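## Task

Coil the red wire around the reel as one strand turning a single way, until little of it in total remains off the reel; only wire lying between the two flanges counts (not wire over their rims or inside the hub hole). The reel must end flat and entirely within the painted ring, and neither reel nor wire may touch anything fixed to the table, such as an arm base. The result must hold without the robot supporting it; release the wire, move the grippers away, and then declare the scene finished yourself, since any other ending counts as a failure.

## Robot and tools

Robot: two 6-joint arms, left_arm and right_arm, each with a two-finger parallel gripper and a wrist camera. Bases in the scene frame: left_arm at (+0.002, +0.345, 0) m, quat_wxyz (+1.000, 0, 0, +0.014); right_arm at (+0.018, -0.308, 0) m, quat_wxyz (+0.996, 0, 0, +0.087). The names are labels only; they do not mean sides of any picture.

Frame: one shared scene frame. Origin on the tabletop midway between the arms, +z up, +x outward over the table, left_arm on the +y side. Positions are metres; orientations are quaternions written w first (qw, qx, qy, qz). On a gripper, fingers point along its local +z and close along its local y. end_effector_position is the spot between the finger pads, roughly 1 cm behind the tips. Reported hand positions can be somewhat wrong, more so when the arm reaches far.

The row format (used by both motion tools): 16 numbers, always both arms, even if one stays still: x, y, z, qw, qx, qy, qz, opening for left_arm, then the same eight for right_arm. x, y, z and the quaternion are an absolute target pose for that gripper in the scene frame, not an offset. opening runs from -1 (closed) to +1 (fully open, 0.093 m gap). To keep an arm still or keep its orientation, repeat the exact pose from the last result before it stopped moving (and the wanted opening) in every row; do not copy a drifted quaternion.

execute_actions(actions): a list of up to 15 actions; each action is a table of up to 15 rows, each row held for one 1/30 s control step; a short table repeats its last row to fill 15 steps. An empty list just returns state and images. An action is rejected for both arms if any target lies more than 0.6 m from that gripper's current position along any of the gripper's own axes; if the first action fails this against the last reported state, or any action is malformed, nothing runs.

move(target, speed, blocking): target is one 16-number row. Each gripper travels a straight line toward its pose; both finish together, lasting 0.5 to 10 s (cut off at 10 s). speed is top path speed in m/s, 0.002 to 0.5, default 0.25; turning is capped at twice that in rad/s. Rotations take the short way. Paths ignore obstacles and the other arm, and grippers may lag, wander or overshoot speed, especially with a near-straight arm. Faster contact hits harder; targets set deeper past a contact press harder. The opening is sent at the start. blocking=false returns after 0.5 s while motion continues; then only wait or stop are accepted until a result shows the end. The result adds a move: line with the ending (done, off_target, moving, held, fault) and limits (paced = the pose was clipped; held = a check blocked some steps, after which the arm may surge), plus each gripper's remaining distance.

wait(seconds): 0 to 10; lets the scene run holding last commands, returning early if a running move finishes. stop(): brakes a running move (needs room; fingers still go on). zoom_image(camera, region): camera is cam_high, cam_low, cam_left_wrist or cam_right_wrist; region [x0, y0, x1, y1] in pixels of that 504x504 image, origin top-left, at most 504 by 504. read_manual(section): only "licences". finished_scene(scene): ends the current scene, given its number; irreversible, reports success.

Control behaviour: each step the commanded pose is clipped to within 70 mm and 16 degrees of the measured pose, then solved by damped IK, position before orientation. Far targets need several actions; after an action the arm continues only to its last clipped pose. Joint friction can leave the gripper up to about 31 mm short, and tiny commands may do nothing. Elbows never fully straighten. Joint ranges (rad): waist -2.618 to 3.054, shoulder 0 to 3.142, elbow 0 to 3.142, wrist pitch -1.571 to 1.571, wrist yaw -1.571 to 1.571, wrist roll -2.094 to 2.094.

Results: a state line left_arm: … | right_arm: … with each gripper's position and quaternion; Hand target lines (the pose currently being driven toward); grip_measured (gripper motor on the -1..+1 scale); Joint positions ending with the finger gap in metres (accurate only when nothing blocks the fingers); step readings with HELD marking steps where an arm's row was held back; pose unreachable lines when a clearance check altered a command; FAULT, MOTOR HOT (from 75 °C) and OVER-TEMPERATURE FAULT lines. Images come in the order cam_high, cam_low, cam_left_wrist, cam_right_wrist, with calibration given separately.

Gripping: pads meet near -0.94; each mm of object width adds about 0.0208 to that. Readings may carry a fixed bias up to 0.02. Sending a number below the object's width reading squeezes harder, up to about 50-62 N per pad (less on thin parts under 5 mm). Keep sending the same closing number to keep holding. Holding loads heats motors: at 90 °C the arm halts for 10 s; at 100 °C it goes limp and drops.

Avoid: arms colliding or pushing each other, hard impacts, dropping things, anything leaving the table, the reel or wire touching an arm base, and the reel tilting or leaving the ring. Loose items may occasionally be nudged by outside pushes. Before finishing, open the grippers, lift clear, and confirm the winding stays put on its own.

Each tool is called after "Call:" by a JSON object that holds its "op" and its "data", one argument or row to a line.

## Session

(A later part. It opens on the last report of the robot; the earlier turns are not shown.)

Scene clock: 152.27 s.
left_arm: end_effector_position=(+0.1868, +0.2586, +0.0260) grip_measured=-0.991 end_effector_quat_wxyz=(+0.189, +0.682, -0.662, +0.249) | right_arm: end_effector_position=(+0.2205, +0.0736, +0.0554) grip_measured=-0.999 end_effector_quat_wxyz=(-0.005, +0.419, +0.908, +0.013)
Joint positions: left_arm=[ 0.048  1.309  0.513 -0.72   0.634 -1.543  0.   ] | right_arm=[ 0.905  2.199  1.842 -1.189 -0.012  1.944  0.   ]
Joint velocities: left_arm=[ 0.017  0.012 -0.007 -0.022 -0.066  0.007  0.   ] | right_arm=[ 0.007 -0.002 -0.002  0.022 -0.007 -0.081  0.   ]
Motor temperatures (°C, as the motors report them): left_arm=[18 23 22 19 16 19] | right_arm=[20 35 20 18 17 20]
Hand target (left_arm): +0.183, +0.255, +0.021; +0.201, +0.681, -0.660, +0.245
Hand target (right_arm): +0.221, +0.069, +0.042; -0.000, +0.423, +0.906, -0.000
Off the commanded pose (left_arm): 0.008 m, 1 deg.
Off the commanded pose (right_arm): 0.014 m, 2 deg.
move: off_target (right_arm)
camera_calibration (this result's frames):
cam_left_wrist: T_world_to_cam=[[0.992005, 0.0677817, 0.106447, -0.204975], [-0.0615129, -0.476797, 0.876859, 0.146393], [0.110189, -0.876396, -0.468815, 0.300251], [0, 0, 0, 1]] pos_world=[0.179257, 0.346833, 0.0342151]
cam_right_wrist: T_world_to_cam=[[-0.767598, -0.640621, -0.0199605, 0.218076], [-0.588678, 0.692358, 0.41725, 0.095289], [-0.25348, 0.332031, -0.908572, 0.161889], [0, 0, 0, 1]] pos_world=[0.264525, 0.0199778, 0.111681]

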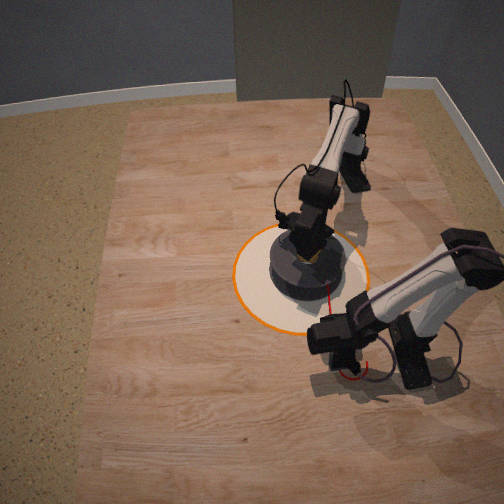

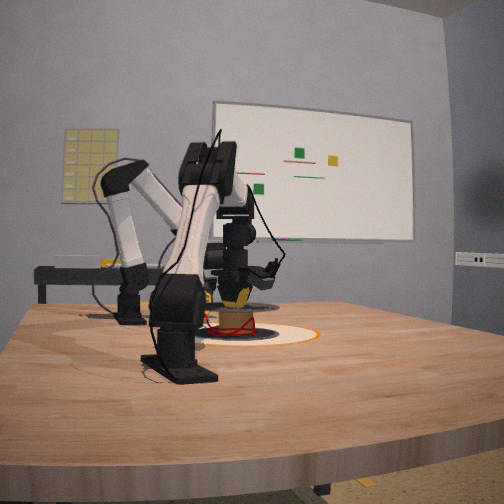

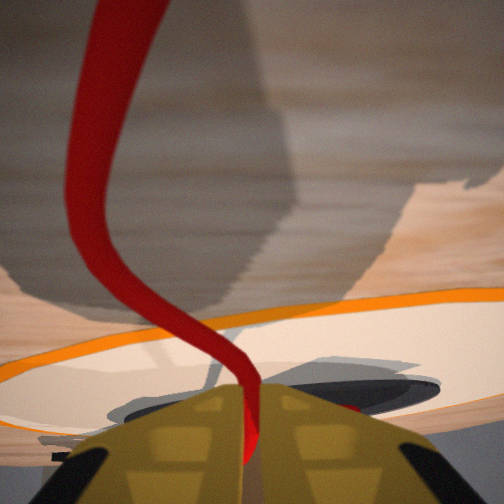

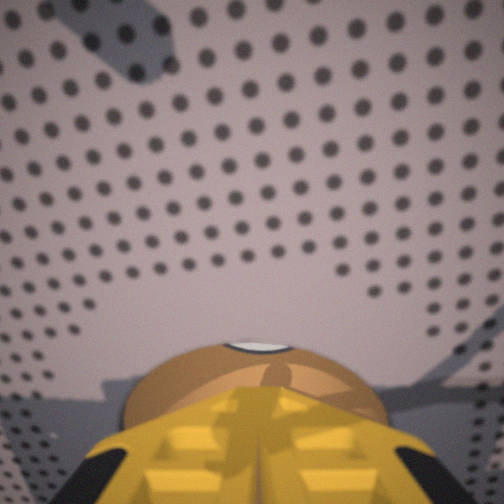

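Call:
{"op": "move", "data": {
  "target": [0.183,0.255,0.008,0.201,0.681,-0.660,0.245,-1, 0.221,0.070,0.042,0,0.4226,0.9063,0,-0.2],
  "speed": 0.1
}}

Scene clock: 153.37 s.
left_arm: end_effector_position=(+0.1854, +0.2584, +0.0156) grip_measured=-0.991 end_effector_quat_wxyz=(+0.193, +0.683, -0.660, +0.246) | right_arm: end_effector_position=(+0.2210, +0.0739, +0.0579) grip_measured=-0.272 end_effector_quat_wxyz=(-0.004, +0.420, +0.907, +0.016)
Joint positions: left_arm=[ 0.048  1.343  0.487 -0.668  0.634 -1.545  0.   ] | right_arm=[ 0.905  2.193  1.842 -1.188 -0.01   1.946  0.032]
Joint velocities: left_arm=[-0.007 -0.002 -0.027 -0.007  0.022 -0.022  0.   ] | right_arm=[ 0.002 -0.002 -0.007 -0.037  0.007  0.007 -0.001]
Motor temperatures (°C, as the motors report them): left_arm=[18 23 22 19 16 19] | right_arm=[20 35 20 18 17 20]
Hand target (left_arm): +0.182, +0.255, +0.009; +0.201, +0.681, -0.660, +0.245
Hand target (right_arm): +0.221, +0.069, +0.043; -0.000, +0.423, +0.906, -0.000
Off the commanded pose (left_arm): 0.009 m, 1 deg.
Off the commanded pose (right_arm): 0.016 m, 2 deg.
move: off_target (right_arm)
camera_calibration (this result's frames):
cam_left_wrist: T_world_to_cam=[[0.992827, 0.0697104, 0.097132, -0.203001], [-0.0524811, -0.475863, 0.877952, 0.153427], [0.107424, -0.876753, -0.468791, 0.295991], [0, 0, 0, 1]] pos_world=[0.1778, 0.346672, 0.0237746]
cam_right_wrist: T_world_to_cam=[[-0.768987, -0.638709, -0.0266373, 0.219206], [-0.589009, 0.691723, 0.417837, 0.0944518], [-0.248451, 0.337001, -0.908131, 0.162715], [0, 0, 0, 1]] pos_world=[0.264626, 0.0198394, 0.11414]

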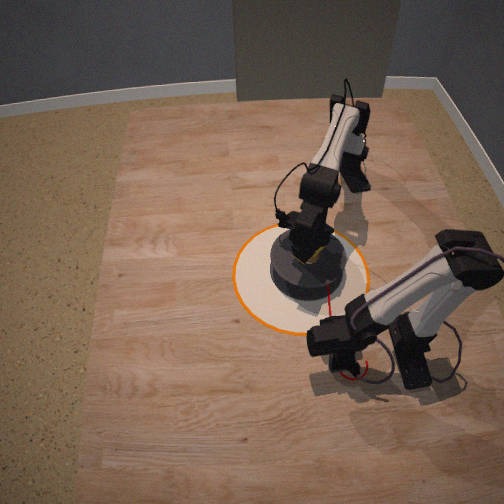

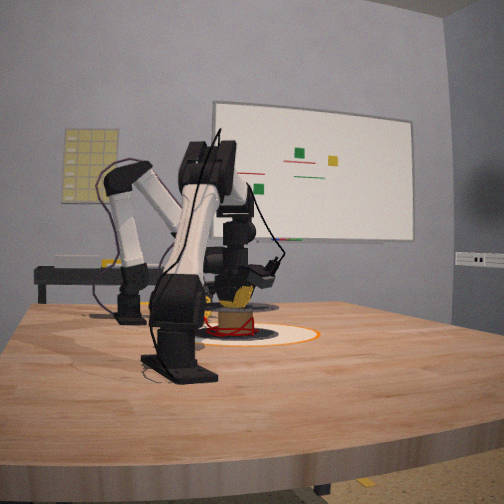

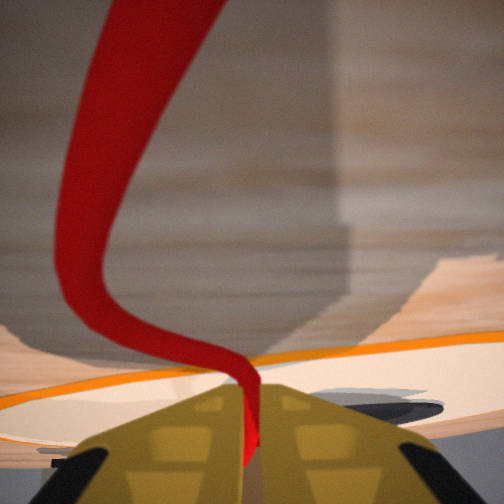

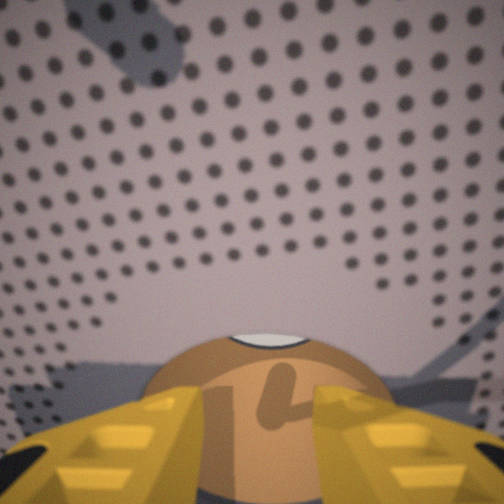

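Call:
{"op": "move", "data": {
  "target": [0.183,0.258,0.012,0.201,0.681,-0.660,0.245,-0.3, 0.221,0.070,0.042,0,0.4226,0.9063,0,-0.2],
  "speed": 0.1
}}

Call:
{"op": "move", "data": {
  "target": [0.183,0.31,0.10,0.201,0.681,-0.660,0.245,-0.3, 0.221,0.070,0.042,0,0.4226,0.9063,0,-0.2],
  "speed": 0.2
}}

Scene clock: 156.10 s.
left_arm: end_effector_position=(+0.1855, +0.2583, +0.0157) grip_measured=-0.302 end_effector_quat_wxyz=(+0.192, +0.680, -0.663, +0.247) | right_arm: end_effector_position=(+0.2209, +0.0738, +0.0582) grip_measured=-0.272 end_effector_quat_wxyz=(-0.004, +0.420, +0.907, +0.016)
Joint positions: left_arm=[ 0.048  1.343  0.487 -0.668  0.635 -1.537  0.031] | right_arm=[ 0.905  2.192  1.842 -1.189 -0.01   1.946  0.032]
Joint velocities: left_arm=[ 0.002 -0.002  0.022  0.051 -0.037  0.037 -0.   ] | right_arm=[ 0.007  0.007 -0.012  0.022 -0.007 -0.007 -0.001]
Motor temperatures (°C, as the motors report them): left_arm=[18 22 22 19 16 19] | right_arm=[20 35 20 18 17 20]
Hand target (left_arm): +0.183, +0.258, +0.012; +0.201, +0.681, -0.660, +0.245
Hand target (right_arm): +0.221, +0.069, +0.042; -0.000, +0.423, +0.906, -0.000
Off the commanded pose (left_arm): 0.004 m, 1 deg.
Off the commanded pose (right_arm): 0.017 m, 2 deg.
move: off_target (right_arm)
camera_calibration (this result's frames):
cam_left_wrist: T_world_to_cam=[[0.992744, 0.0632852, 0.102243, -0.20149], [-0.0600858, -0.475436, 0.877696, 0.154619], [0.104155, -0.877471, -0.468184, 0.296717], [0, 0, 0, 1]] pos_world=[0.178414, 0.346623, 0.0238105]
cam_right_wrist: T_world_to_cam=[[-0.768982, -0.6387, -0.0269906, 0.219187], [-0.589084, 0.691582, 0.417964, 0.0943579], [-0.248287, 0.337306, -0.908063, 0.162944], [0, 0, 0, 1]] pos_world=[0.264592, 0.0197764, 0.114441]

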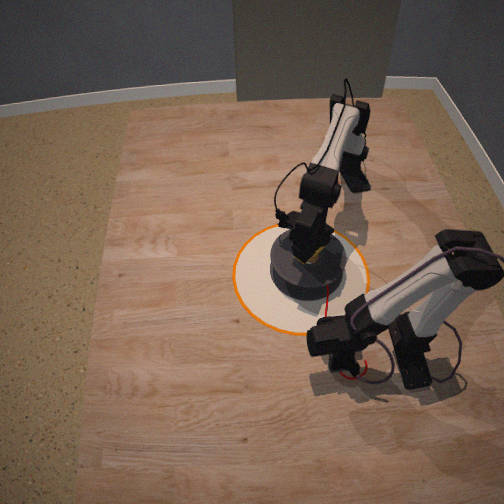

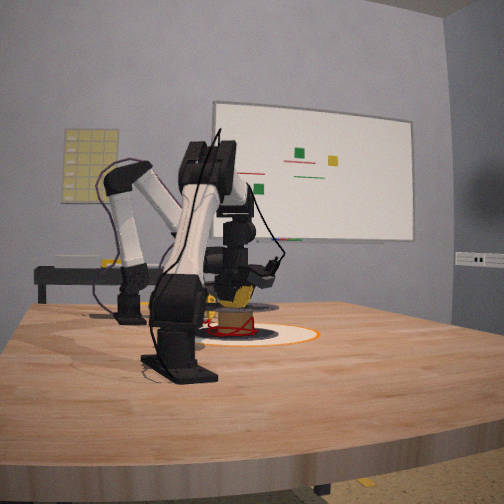

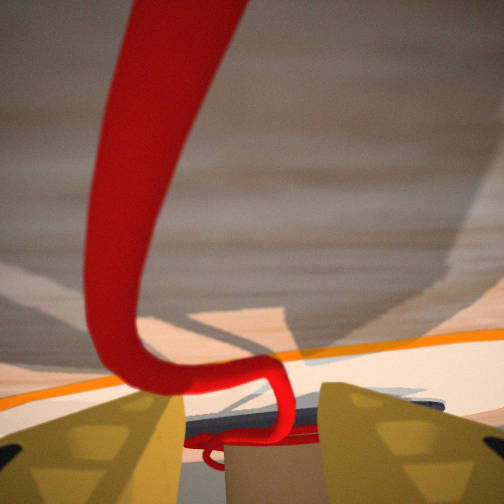

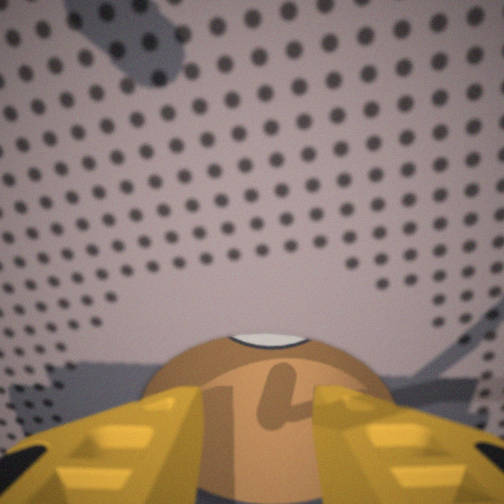

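Scene clock: 157.37 s.
left_arm: end_effector_position=(+0.1841, +0.3059, +0.0959) grip_measured=-0.302 end_effector_quat_wxyz=(+0.205, +0.681, -0.658, +0.249) | right_arm: end_effector_position=(+0.2209, +0.0738, +0.0582) grip_measured=-0.272 end_effector_quat_wxyz=(-0.004, +0.420, +0.907, +0.016)
Joint positions: left_arm=[ 0.329  1.31   0.803 -1.248  0.634 -1.188  0.031] | right_arm=[ 0.905  2.192  1.842 -1.189 -0.01   1.946  0.032]
Joint velocities: left_arm=[-0.002 -0.002 -0.012 -0.022 -0.022  0.037 -0.   ] | right_arm=[ 0.012  0.017 -0.007  0.022  0.007 -0.007  0.   ]
Motor temperatures (°C, as the motors report them): left_arm=[18 22 22 19 16 19] | right_arm=[20 35 20 18 17 20]
Hand target (left_arm): +0.185, +0.309, +0.100; +0.200, +0.682, -0.660, +0.246
Hand target (right_arm): +0.221, +0.069, +0.043; -0.000, +0.423, +0.906, -0.000
Off the commanded pose (left_arm): 0.006 m, 1 deg.
Off the commanded pose (right_arm): 0.017 m, 2 deg.
move: off_target (right_arm)
camera_calibration (this result's frames):
cam_left_wrist: T_world_to_cam=[[0.994394, 0.0653111, 0.0831597, -0.210456], [-0.0443837, -0.456015, 0.888865, 0.0968764], [0.0959748, -0.887572, -0.45056, 0.379037], [0, 0, 0, 1]] pos_world=[0.177198, 0.394345, 0.10217]
cam_right_wrist: T_world_to_cam=[[-0.768982, -0.6387, -0.0269906, 0.219187], [-0.589084, 0.691582, 0.417964, 0.0943579], [-0.248287, 0.337306, -0.908063, 0.162944], [0, 0, 0, 1]] pos_world=[0.264592, 0.0197764, 0.114441]

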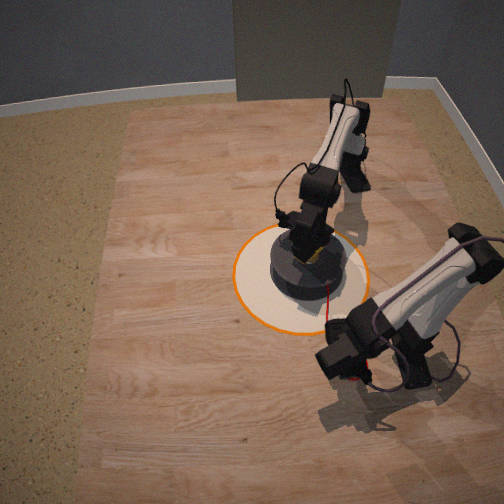

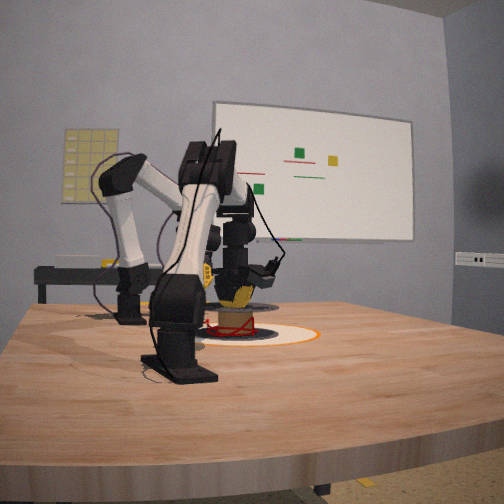

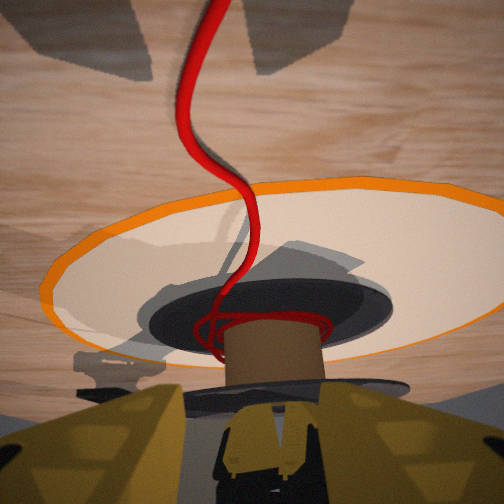

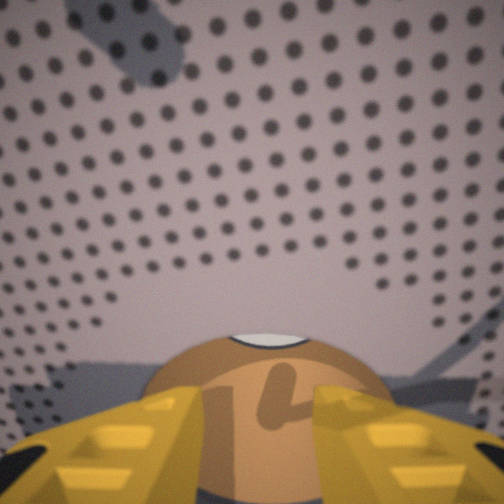

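Call:
{"op": "move", "data": {
  "target": [0.185,0.36,0.15,0.201,0.681,-0.660,0.245,-0.3, 0.221,0.070,0.042,0,-0.5,0.866,0,-0.2],
  "speed": 0.25
}}

Scene clock: 162.17 s.
left_arm: end_effector_position=(+0.1870, +0.3560, +0.1484) grip_measured=-0.302 end_effector_quat_wxyz=(+0.190, +0.681, -0.661, +0.252) | right_arm: end_effector_position=(+0.2214, +0.0747, +0.0593) grip_measured=-0.216 end_effector_quat_wxyz=(+0.013, -0.490, +0.871, +0.015)
Joint positions: left_arm=[ 0.553  1.391  1.075 -1.554  0.576 -0.931  0.031] | right_arm=[ 0.905  2.19   1.842 -1.185 -0.01   0.055  0.035]
Joint velocities: left_arm=[-0.017  0.002 -0.012  0.022  0.007  0.037  0.   ] | right_arm=[-0.002 -0.012 -0.002  0.007 -0.022 -0.066 -0.   ]
Motor temperatures (°C, as the motors report them): left_arm=[18 22 22 19 16 19] | right_arm=[20 35 20 18 17 20]
Hand target (left_arm): +0.187, +0.359, +0.150; +0.194, +0.683, -0.659, +0.246
Hand target (right_arm): +0.221, +0.069, +0.043; -0.000, -0.500, +0.866, +0.000
Off the commanded pose (left_arm): 0.005 m, 2 deg.
Off the commanded pose (right_arm): 0.018 m, 3 deg.
joint sent to its limit (left arm) — the command would take joint 4 (wrist pitch) past its lower limit, so that joint was sent only as far as its limit.
move: off_target (right_arm)
camera_calibration (this result's frames):
cam_left_wrist: T_world_to_cam=[[0.991573, 0.0687878, 0.109777, -0.225669], [-0.0644964, -0.472775, 0.87882, 0.0843592], [0.112352, -0.878494, -0.464354, 0.442704], [0, 0, 0, 1]] pos_world=[0.179469, 0.444319, 0.156208]
cam_right_wrist: T_world_to_cam=[[0.849223, -0.527854, -0.0138089, -0.147211], [-0.487419, -0.793693, 0.363971, 0.185189], [-0.203083, -0.302361, -0.931308, 0.202942], [0, 0, 0, 1]] pos_world=[0.256494, 0.130639, 0.119565]

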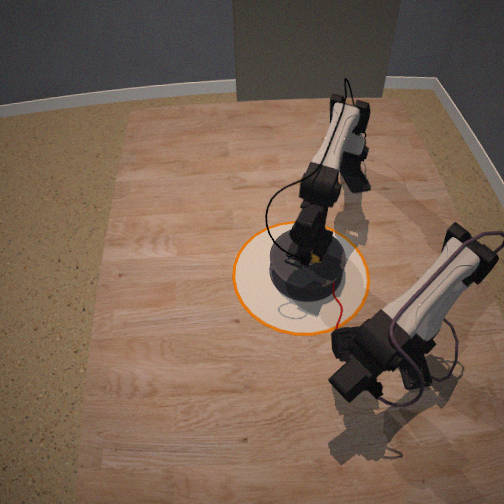

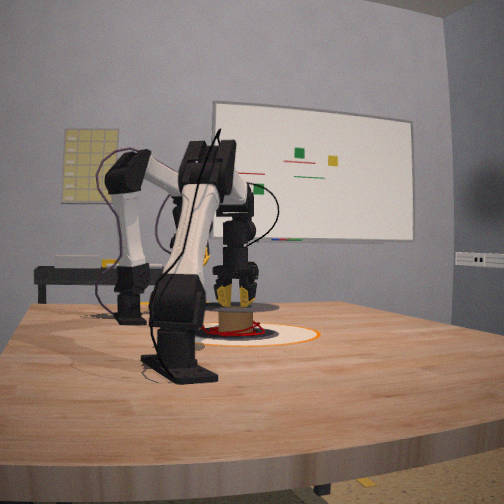

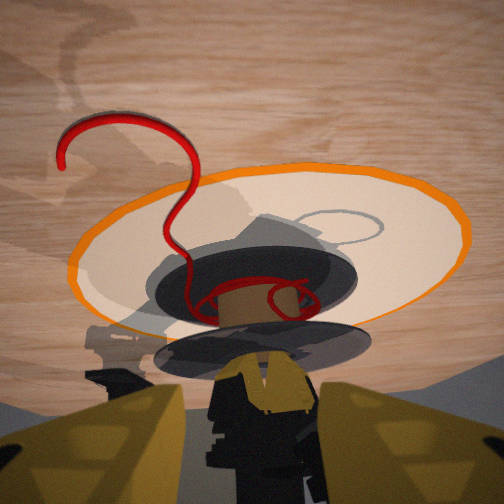

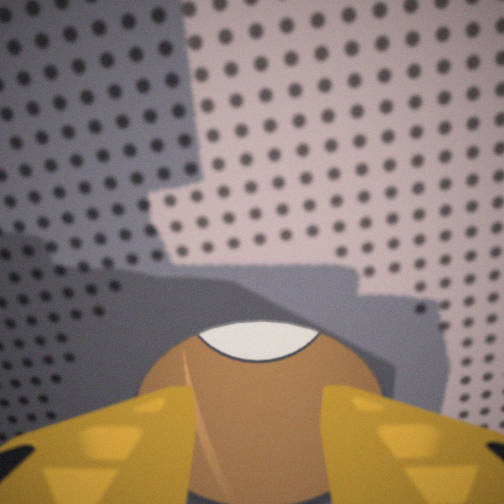

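Call:
{"op": "move", "data": {
  "target": [0.187,0.356,0.148,0.190,0.681,-0.661,0.252,-0.3, 0.221,0.070,0.042,0,-0.985,0.174,0,-0.2],
  "speed": 0.25
}}

Scene clock: 166.70 s.
left_arm: end_effector_position=(+0.1870, +0.3560, +0.1485) grip_measured=-0.302 end_effector_quat_wxyz=(+0.190, +0.681, -0.661, +0.252) | right_arm: end_effector_position=(+0.2207, +0.0757, +0.0619) grip_measured=-0.204 end_effector_quat_wxyz=(-0.024, +0.982, -0.186, -0.001)
Joint positions: left_arm=[ 0.553  1.391  1.075 -1.554  0.576 -0.931  0.031] | right_arm=[ 0.905  2.183  1.842 -1.184 -0.017 -1.687  0.035]
Joint velocities: left_arm=[-0.002 -0.012  0.007 -0.095 -0.022 -0.037 -0.001] | right_arm=[-0.002 -0.017  0.012 -0.007 -0.022 -0.051 -0.   ]
Motor temperatures (°C, as the motors report them): left_arm=[18 22 23 19 16 19] | right_arm=[20 35 20 18 17 20]
Hand target (left_arm): +0.187, +0.356, +0.148; +0.190, +0.681, -0.661, +0.252
Hand target (right_arm): +0.221, +0.069, +0.043; +0.000, +0.985, -0.174, -0.001
Off the commanded pose (left_arm): 0.000 m, 0 deg.
Off the commanded pose (right_arm): 0.021 m, 3 deg.
move: off_target (right_arm)
camera_calibration (this result's frames):
cam_left_wrist: T_world_to_cam=[[0.991608, 0.0688107, 0.109446, -0.225569], [-0.064216, -0.472591, 0.878939, 0.0841777], [0.112204, -0.878591, -0.464206, 0.442725], [0, 0, 0, 1]] pos_world=[0.179406, 0.444277, 0.156216]
cam_right_wrist: T_world_to_cam=[[0.375954, 0.925514, 0.0456209, -0.155332], [0.84736, -0.363298, 0.387293, -0.143895], [0.375019, -0.106947, -0.920827, 0.0624464], [0, 0, 0, 1]] pos_world=[0.15691, 0.098164, 0.120318]

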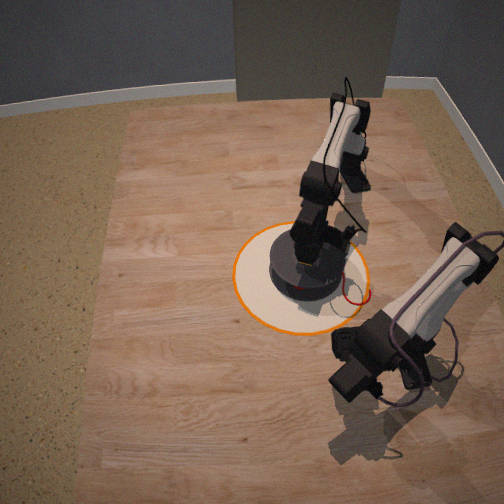

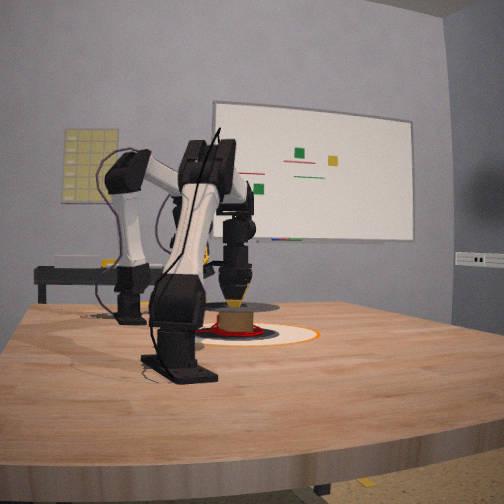

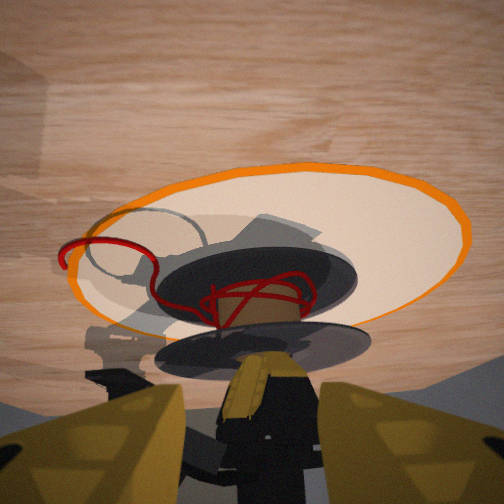

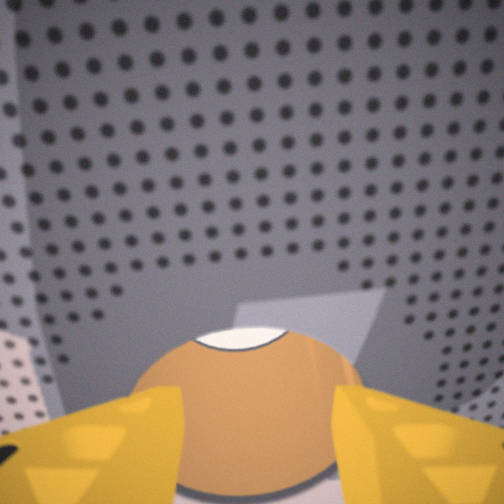

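Call:
{"op": "move", "data": {
  "target": [0.187,0.356,0.148,0.190,0.681,-0.661,0.252,-1, 0.221,0.072,0.062,0,0.985,-0.174,0,-1],
  "speed": 0.3
}}

Call:
{"op": "move", "data": {
  "target": [0.187,0.356,0.148,0.190,0.681,-0.661,0.252,-1, 0.221,0.072,0.060,0,0.5,-0.866,0,-1],
  "speed": 0.5
}}

Call:
{"op": "move", "data": {
  "target": [0.187,0.356,0.148,0.190,0.681,-0.661,0.252,-1, 0.221,0.070,0.042,0,0.4226,0.9063,0,-1],
  "speed": 0.5
}}

Scene clock: 171.23 s.
left_arm: end_effector_position=(+0.1870, +0.3560, +0.1485) grip_measured=-0.998 end_effector_quat_wxyz=(+0.190, +0.681, -0.661, +0.252) | right_arm: end_effector_position=(+0.2195, +0.0719, +0.0642) grip_measured=-0.999 end_effector_quat_wxyz=(-0.008, +0.984, -0.178, -0.004)
Joint positions: left_arm=[ 0.553  1.391  1.075 -1.554  0.576 -0.931  0.   ] | right_arm=[ 0.905  2.199  1.877 -1.235 -0.012 -1.705  0.   ]
Joint velocities: left_arm=[-0.017  0.007 -0.007  0.022  0.066  0.007  0.   ] | right_arm=[-0.002  0.002 -0.002 -0.022 -0.022 -0.095  0.   ]
Motor temperatures (°C, as the motors report them): left_arm=[18 21 23 19 16 19] | right_arm=[20 35 21 18 17 20]
Hand target (left_arm): +0.187, +0.356, +0.148; +0.190, +0.681, -0.661, +0.252
Hand target (right_arm): +0.221, +0.072, +0.062; -0.000, +0.985, -0.174, -0.000
Off the commanded pose (left_arm): 0.000 m, 0 deg.
Off the commanded pose (right_arm): 0.003 m, 1 deg.
move: done
camera_calibration (this result's frames):
cam_left_wrist: T_world_to_cam=[[0.991608, 0.0688107, 0.109446, -0.225569], [-0.064216, -0.472591, 0.878939, 0.0841777], [0.112204, -0.878591, -0.464206, 0.442725], [0, 0, 0, 1]] pos_world=[0.179406, 0.444277, 0.156216]
cam_right_wrist: T_world_to_cam=[[0.359377, 0.933089, 0.0139059, -0.146316], [0.857851, -0.336191, 0.388674, -0.149464], [0.367342, -0.127751, -0.92127, 0.0678392], [0, 0, 0, 1]] pos_world=[0.15588, 0.0949436, 0.122626]

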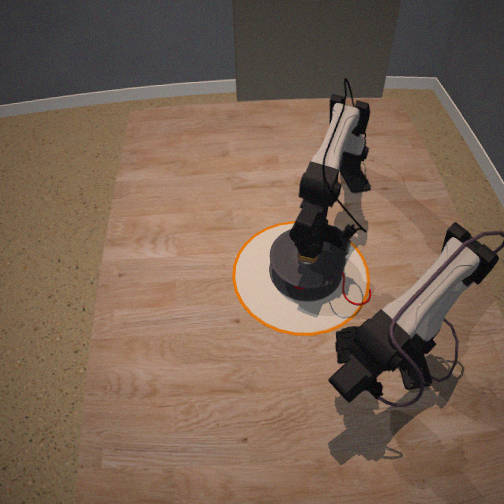

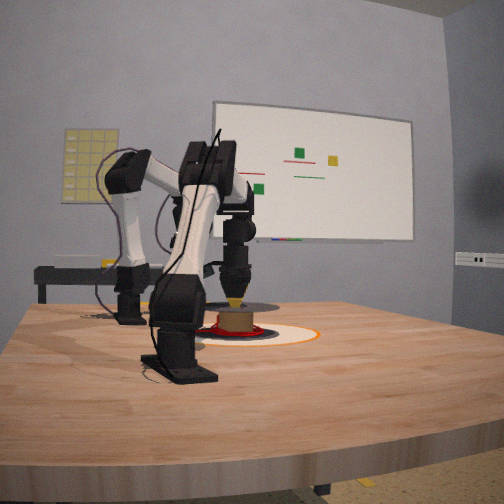

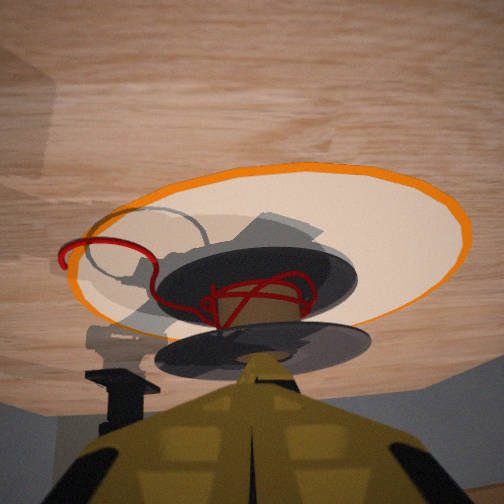

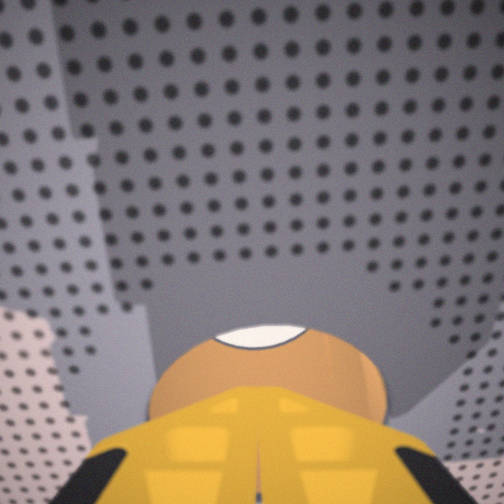

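Scene clock: 173.70 s.
left_arm: end_effector_position=(+0.1870, +0.3560, +0.1485) grip_measured=-0.998 end_effector_quat_wxyz=(+0.190, +0.681, -0.661, +0.252) | right_arm: end_effector_position=(+0.2195, +0.0719, +0.0642) grip_measured=-0.999 end_effector_quat_wxyz=(+0.003, -0.503, +0.864, +0.009)
Joint positions: left_arm=[ 0.553  1.391  1.075 -1.554  0.576 -0.931  0.   ] | right_arm=[ 0.905  2.199  1.877 -1.235 -0.012  0.025  0.   ]
Joint velocities: left_arm=[ 0.012  0.007  0.012  0.037 -0.022 -0.037  0.   ] | right_arm=[ 0.002 -0.012  0.002  0.037  0.007  0.022  0.   ]
Motor temperatures (°C, as the motors report them): left_arm=[18 21 23 19 16 19] | right_arm=[20 35 21 18 17 20]
Hand target (left_arm): +0.187, +0.356, +0.148; +0.190, +0.681, -0.661, +0.252
Hand target (right_arm): +0.221, +0.072, +0.060; +0.000, -0.500, +0.866, +0.000
Off the commanded pose (left_arm): 0.000 m, 0 deg.
Off the commanded pose (right_arm): 0.004 m, 1 deg.
move: done
camera_calibration (this result's frames):
cam_left_wrist: T_world_to_cam=[[0.991608, 0.0688107, 0.109446, -0.225569], [-0.064216, -0.472591, 0.878939, 0.0841777], [0.112204, -0.878591, -0.464206, 0.442725], [0, 0, 0, 1]] pos_world=[0.179406, 0.444277, 0.156216]
cam_right_wrist: T_world_to_cam=[[0.864211, -0.502931, -0.0141354, -0.152036], [-0.459202, -0.799926, 0.386331, 0.17311], [-0.205605, -0.327381, -0.922252, 0.208012], [0, 0, 0, 1]] pos_world=[0.253651, 0.130111, 0.122813]

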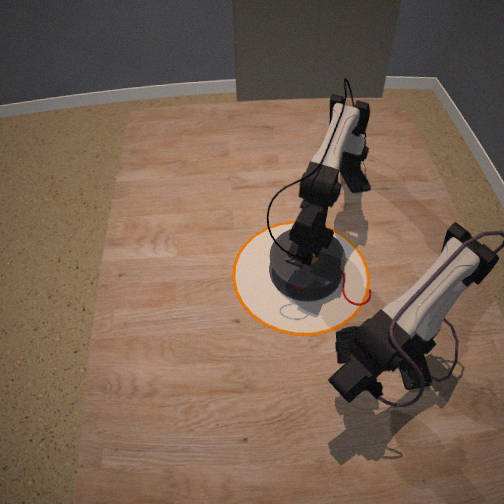

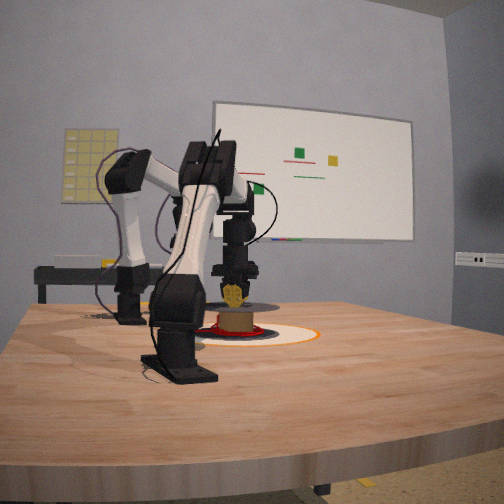

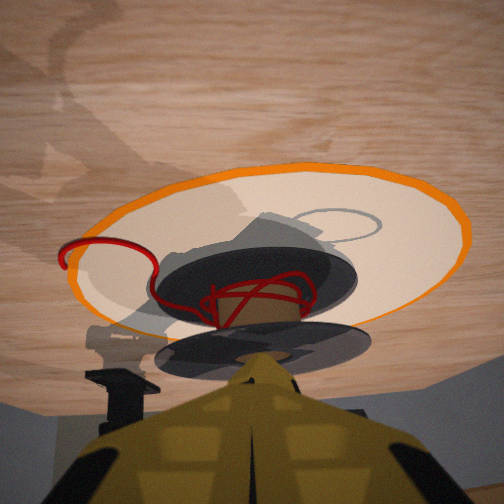

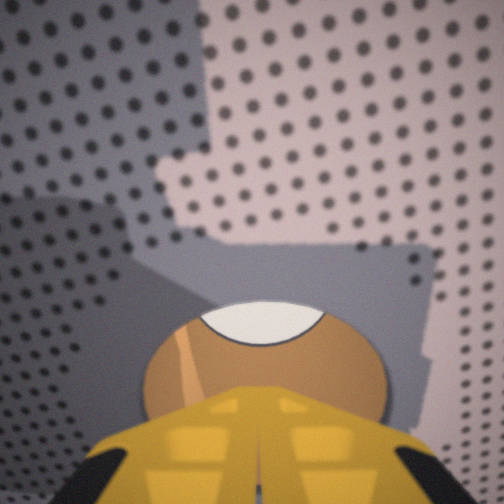

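Scene clock: 176.37 s.
left_arm: end_effector_position=(+0.1870, +0.3560, +0.1485) grip_measured=-0.998 end_effector_quat_wxyz=(+0.190, +0.681, -0.661, +0.252) | right_arm: end_effector_position=(+0.2204, +0.0737, +0.0555) grip_measured=-0.999 end_effector_quat_wxyz=(-0.005, +0.419, +0.908, +0.013)
Joint positions: left_arm=[ 0.553  1.391  1.075 -1.554  0.576 -0.931  0.   ] | right_arm=[ 0.905  2.199  1.842 -1.189 -0.012  1.944  0.   ]
Joint velocities: left_arm=[-0.007  0.002 -0.022  0.007  0.037 -0.051  0.   ] | right_arm=[-0.007 -0.022 -0.027 -0.037  0.007 -0.022  0.   ]
Motor temperatures (°C, as the motors report them): left_arm=[18 21 23 19 16 19] | right_arm=[20 35 21 18 17 20]
Hand target (left_arm): +0.187, +0.356, +0.148; +0.190, +0.681, -0.661, +0.252
Hand target (right_arm): +0.221, +0.069, +0.042; -0.000, +0.423, +0.906, -0.000
Off the commanded pose (left_arm): 0.000 m, 0 deg.
Off the commanded pose (right_arm): 0.014 m, 2 deg.
move: off_target (right_arm)
camera_calibration (this result's frames):
cam_left_wrist: T_world_to_cam=[[0.991608, 0.0688107, 0.109446, -0.225569], [-0.064216, -0.472591, 0.878939, 0.0841777], [0.112204, -0.878591, -0.464206, 0.442725], [0, 0, 0, 1]] pos_world=[0.179406, 0.444277, 0.156216]
cam_right_wrist: T_world_to_cam=[[-0.767595, -0.640618, -0.0201715, 0.218086], [-0.58862, 0.692137, 0.4177, 0.09514], [-0.253625, 0.332497, -0.908361, 0.16199], [0, 0, 0, 1]] pos_world=[0.264488, 0.019999, 0.111804]

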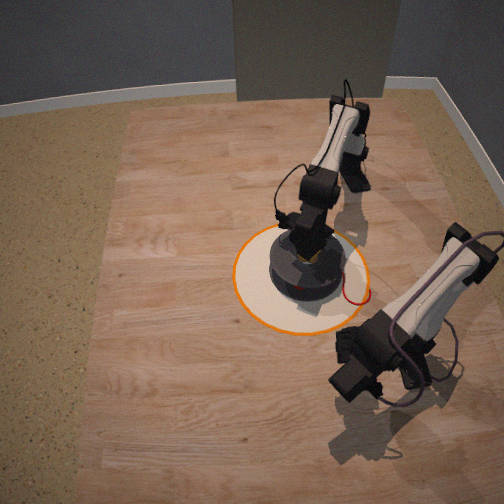

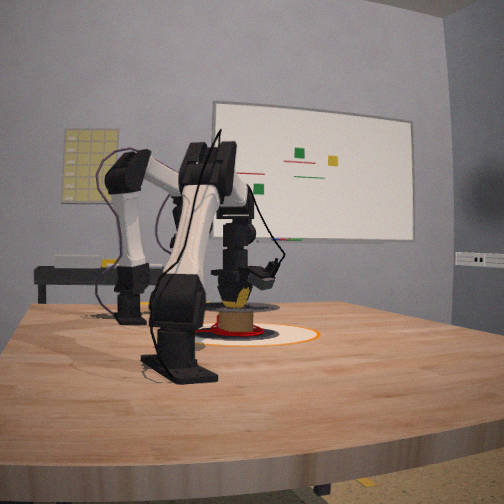

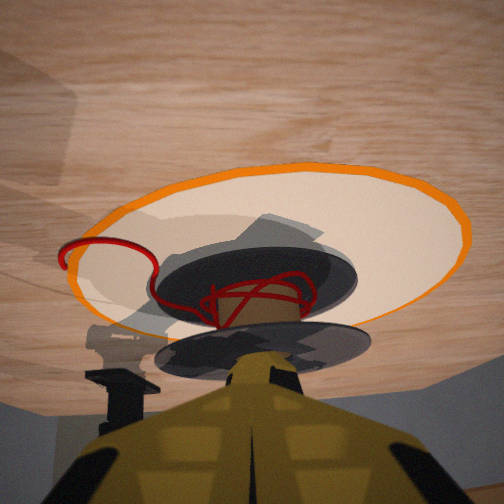

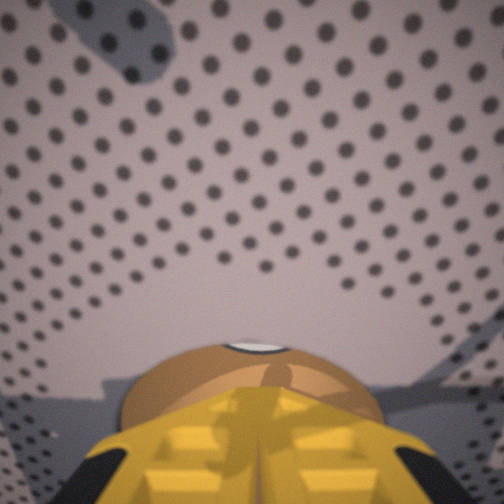

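Call:
{"op": "move", "data": {
  "target": [0.05,0.17,0.14,0.3395,0.8196,0.4264,0.1767,-1, 0.221,0.070,0.042,0,0.4226,0.9063,0,-0.2],
  "speed": 0.25
}}

Scene clock: 189.13 s.
left_arm: end_effector_position=(+0.1390, +0.2966, +0.1440) grip_measured=-0.998 end_effector_quat_wxyz=(+0.286, +0.853, -0.352, +0.260) | right_arm: end_effector_position=(+0.2209, +0.0743, +0.0576) grip_measured=-0.268 end_effector_quat_wxyz=(-0.005, +0.420, +0.907, +0.016)
Joint positions: left_arm=[ 0.567  1.018  0.761 -1.557  0.763 -1.666  0.   ] | right_arm=[ 0.905  2.194  1.842 -1.187 -0.011  1.947  0.032]
Joint velocities: left_arm=[-0.027  0.007 -0.002  0.037  0.007  0.007  0.   ] | right_arm=[-0.007  0.002  0.007  0.007  0.037 -0.051  0.001]
Motor temperatures (°C, as the motors report them): left_arm=[18 21 23 19 16 19] | right_arm=[20 36 21 18 17 20]
Hand target (left_arm): +0.140, +0.297, +0.144; +0.285, +0.852, -0.354, +0.261
Hand target (right_arm): +0.221, +0.069, +0.042; +0.000, +0.422, +0.906, -0.000
Off the commanded pose (left_arm): 0.155 m, 93 deg; position and orientation clipped at the last step of the last action.
Off the commanded pose (right_arm): 0.016 m, 2 deg.
move: held (left_arm), off_target (right_arm); limits=paced,held; held on 100 of 151 steps (left_arm), including the last (left_arm)
pose unreachable (left arm): on one or more control steps of this call, first in action 0 (counted from 0), this arm could not follow its commanded pose, so it was not sent that pose on those steps. On the call's last step it was still not sent that pose. It may still have moved: this result reports where it is.
cause: the commanded pose would bring two parts of the arm too close to each other (its upper arm (the part past joint 2) and its wrist camera, with joints 3 (elbow) to 6 (wrist roll) between them).
camera_calibration (this result's frames):
cam_left_wrist: T_world_to_cam=[[0.744798, 0.609527, -0.271574, -0.24465], [0.43401, -0.133352, 0.890984, -0.11469], [0.506864, -0.781469, -0.363861, 0.295718], [0, 0, 0, 1]] pos_world=[0.0821028, 0.364921, 0.143346]
cam_right_wrist: T_world_to_cam=[[-0.769468, -0.638118, -0.0268962, 0.219506], [-0.588225, 0.691641, 0.419075, 0.0940676], [-0.248817, 0.338286, -0.907553, 0.162262], [0, 0, 0, 1]] pos_world=[0.264609, 0.0201186, 0.113744]

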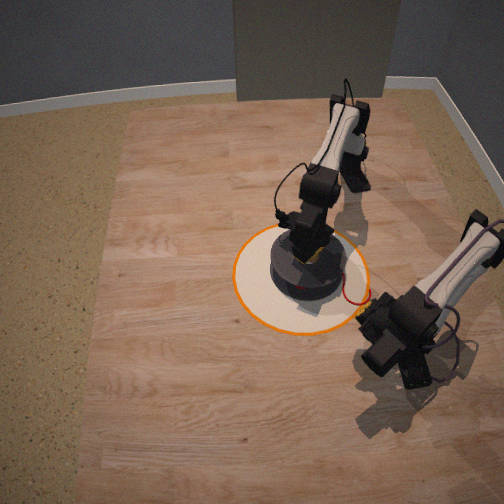

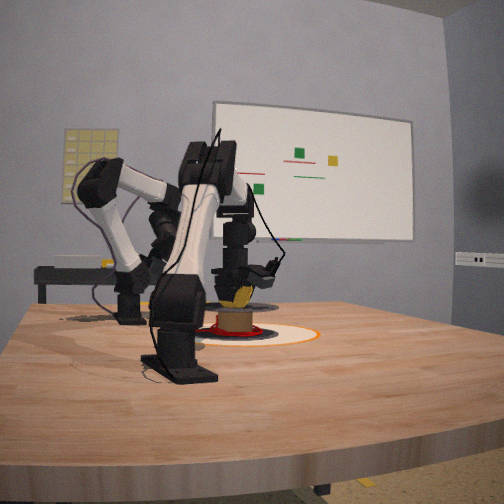

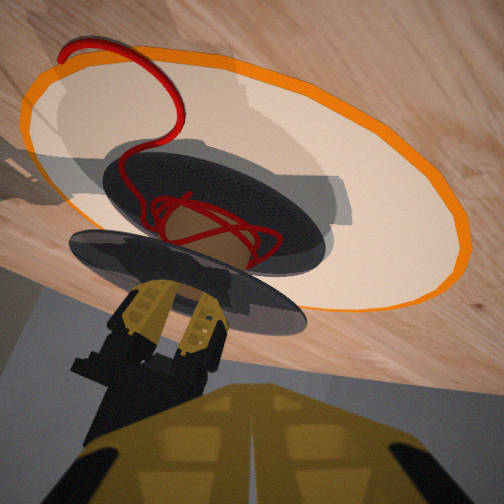

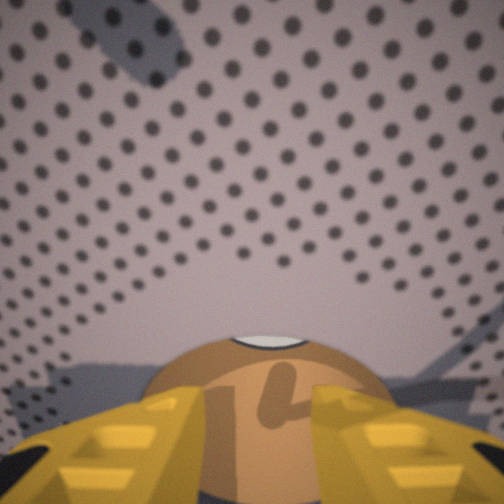

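Call:
{"op": "move", "data": {
  "target": [0.15,0.21,0.11,0.286,0.853,-0.352,0.26,-1, 0.221,0.070,0.042,0,0.4226,0.9063,0,-0.2],
  "speed": 0.3
}}

Scene clock: 191.97 s.
left_arm: end_effector_position=(+0.1374, +0.2904, +0.1421) grip_measured=-0.998 end_effector_quat_wxyz=(+0.292, +0.850, -0.358, +0.253) | right_arm: end_effector_position=(+0.2209, +0.0743, +0.0576) grip_measured=-0.268 end_effector_quat_wxyz=(-0.005, +0.421, +0.907, +0.016)
Joint positions: left_arm=[ 0.52   1.01   0.751 -1.542  0.766 -1.703  0.   ] | right_arm=[ 0.905  2.194  1.842 -1.187 -0.011  1.947  0.032]
Joint velocities: left_arm=[ 0.007  0.012 -0.012  0.007 -0.037  0.066  0.   ] | right_arm=[-0.002  0.007  0.002 -0.007  0.022  0.037 -0.   ]
Motor temperatures (°C, as the motors report them): left_arm=[18 21 23 19 16 19] | right_arm=[20 36 21 18 17 20]
Hand target (left_arm): +0.139, +0.292, +0.142; +0.289, +0.851, -0.357, +0.255
Hand target (right_arm): +0.221, +0.069, +0.043; -0.000, +0.423, +0.906, -0.000
Off the commanded pose (left_arm): 0.087 m, 1 deg; position clipped at the last step of the last action.
Off the commanded pose (right_arm): 0.016 m, 2 deg.
move: held (left_arm), off_target (right_arm); limits=paced,held; held on 17 of 21 steps (left_arm), including the last (left_arm)
pose unreachable (left arm): on one or more control steps of this call, first in action 0 (counted from 0), this arm could not follow its commanded pose, so it was not sent that pose on those steps. On the call's last step it was still not sent that pose. It may still have moved: this result reports where it is.
cause: the commanded pose would bring two parts of the arm too close to each other (its upper arm (the part past joint 2) and its wrist camera, with joints 3 (elbow) to 6 (wrist roll) between them).
camera_calibration (this result's frames):
cam_left_wrist: T_world_to_cam=[[0.753626, 0.59352, -0.282455, -0.235173], [0.441576, -0.138851, 0.886415, -0.111943], [0.486886, -0.792751, -0.366726, 0.297406], [0, 0, 0, 1]] pos_world=[0.0818615, 0.359806, 0.141869]
cam_right_wrist: T_world_to_cam=[[-0.769712, -0.637825, -0.0268875, 0.219537], [-0.587956, 0.691864, 0.419084, 0.093991], [-0.2487, 0.338383, -0.907549, 0.162229], [0, 0, 0, 1]] pos_world=[0.264589, 0.0201019, 0.113743]

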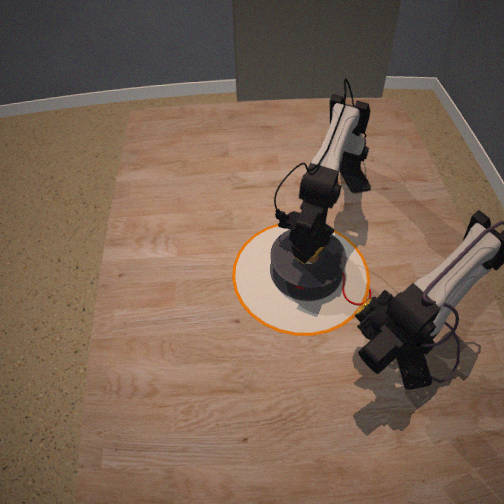

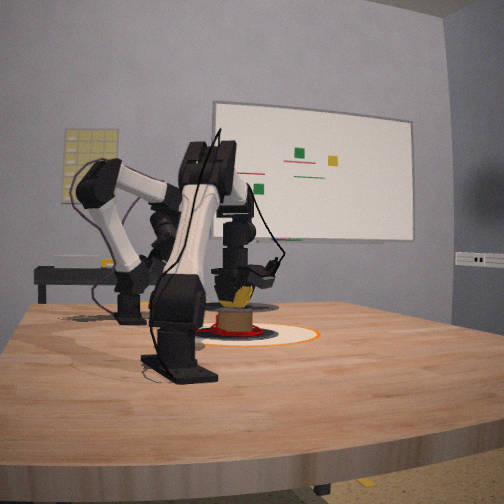

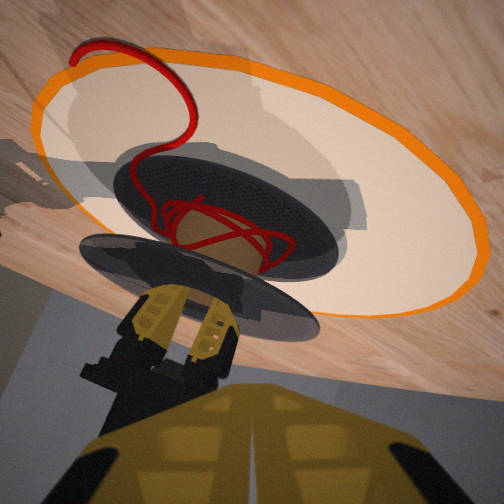

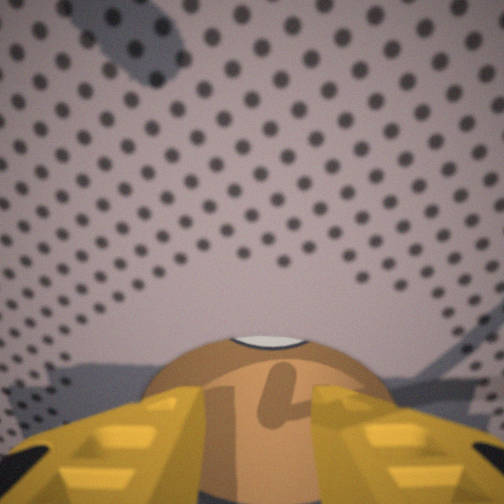

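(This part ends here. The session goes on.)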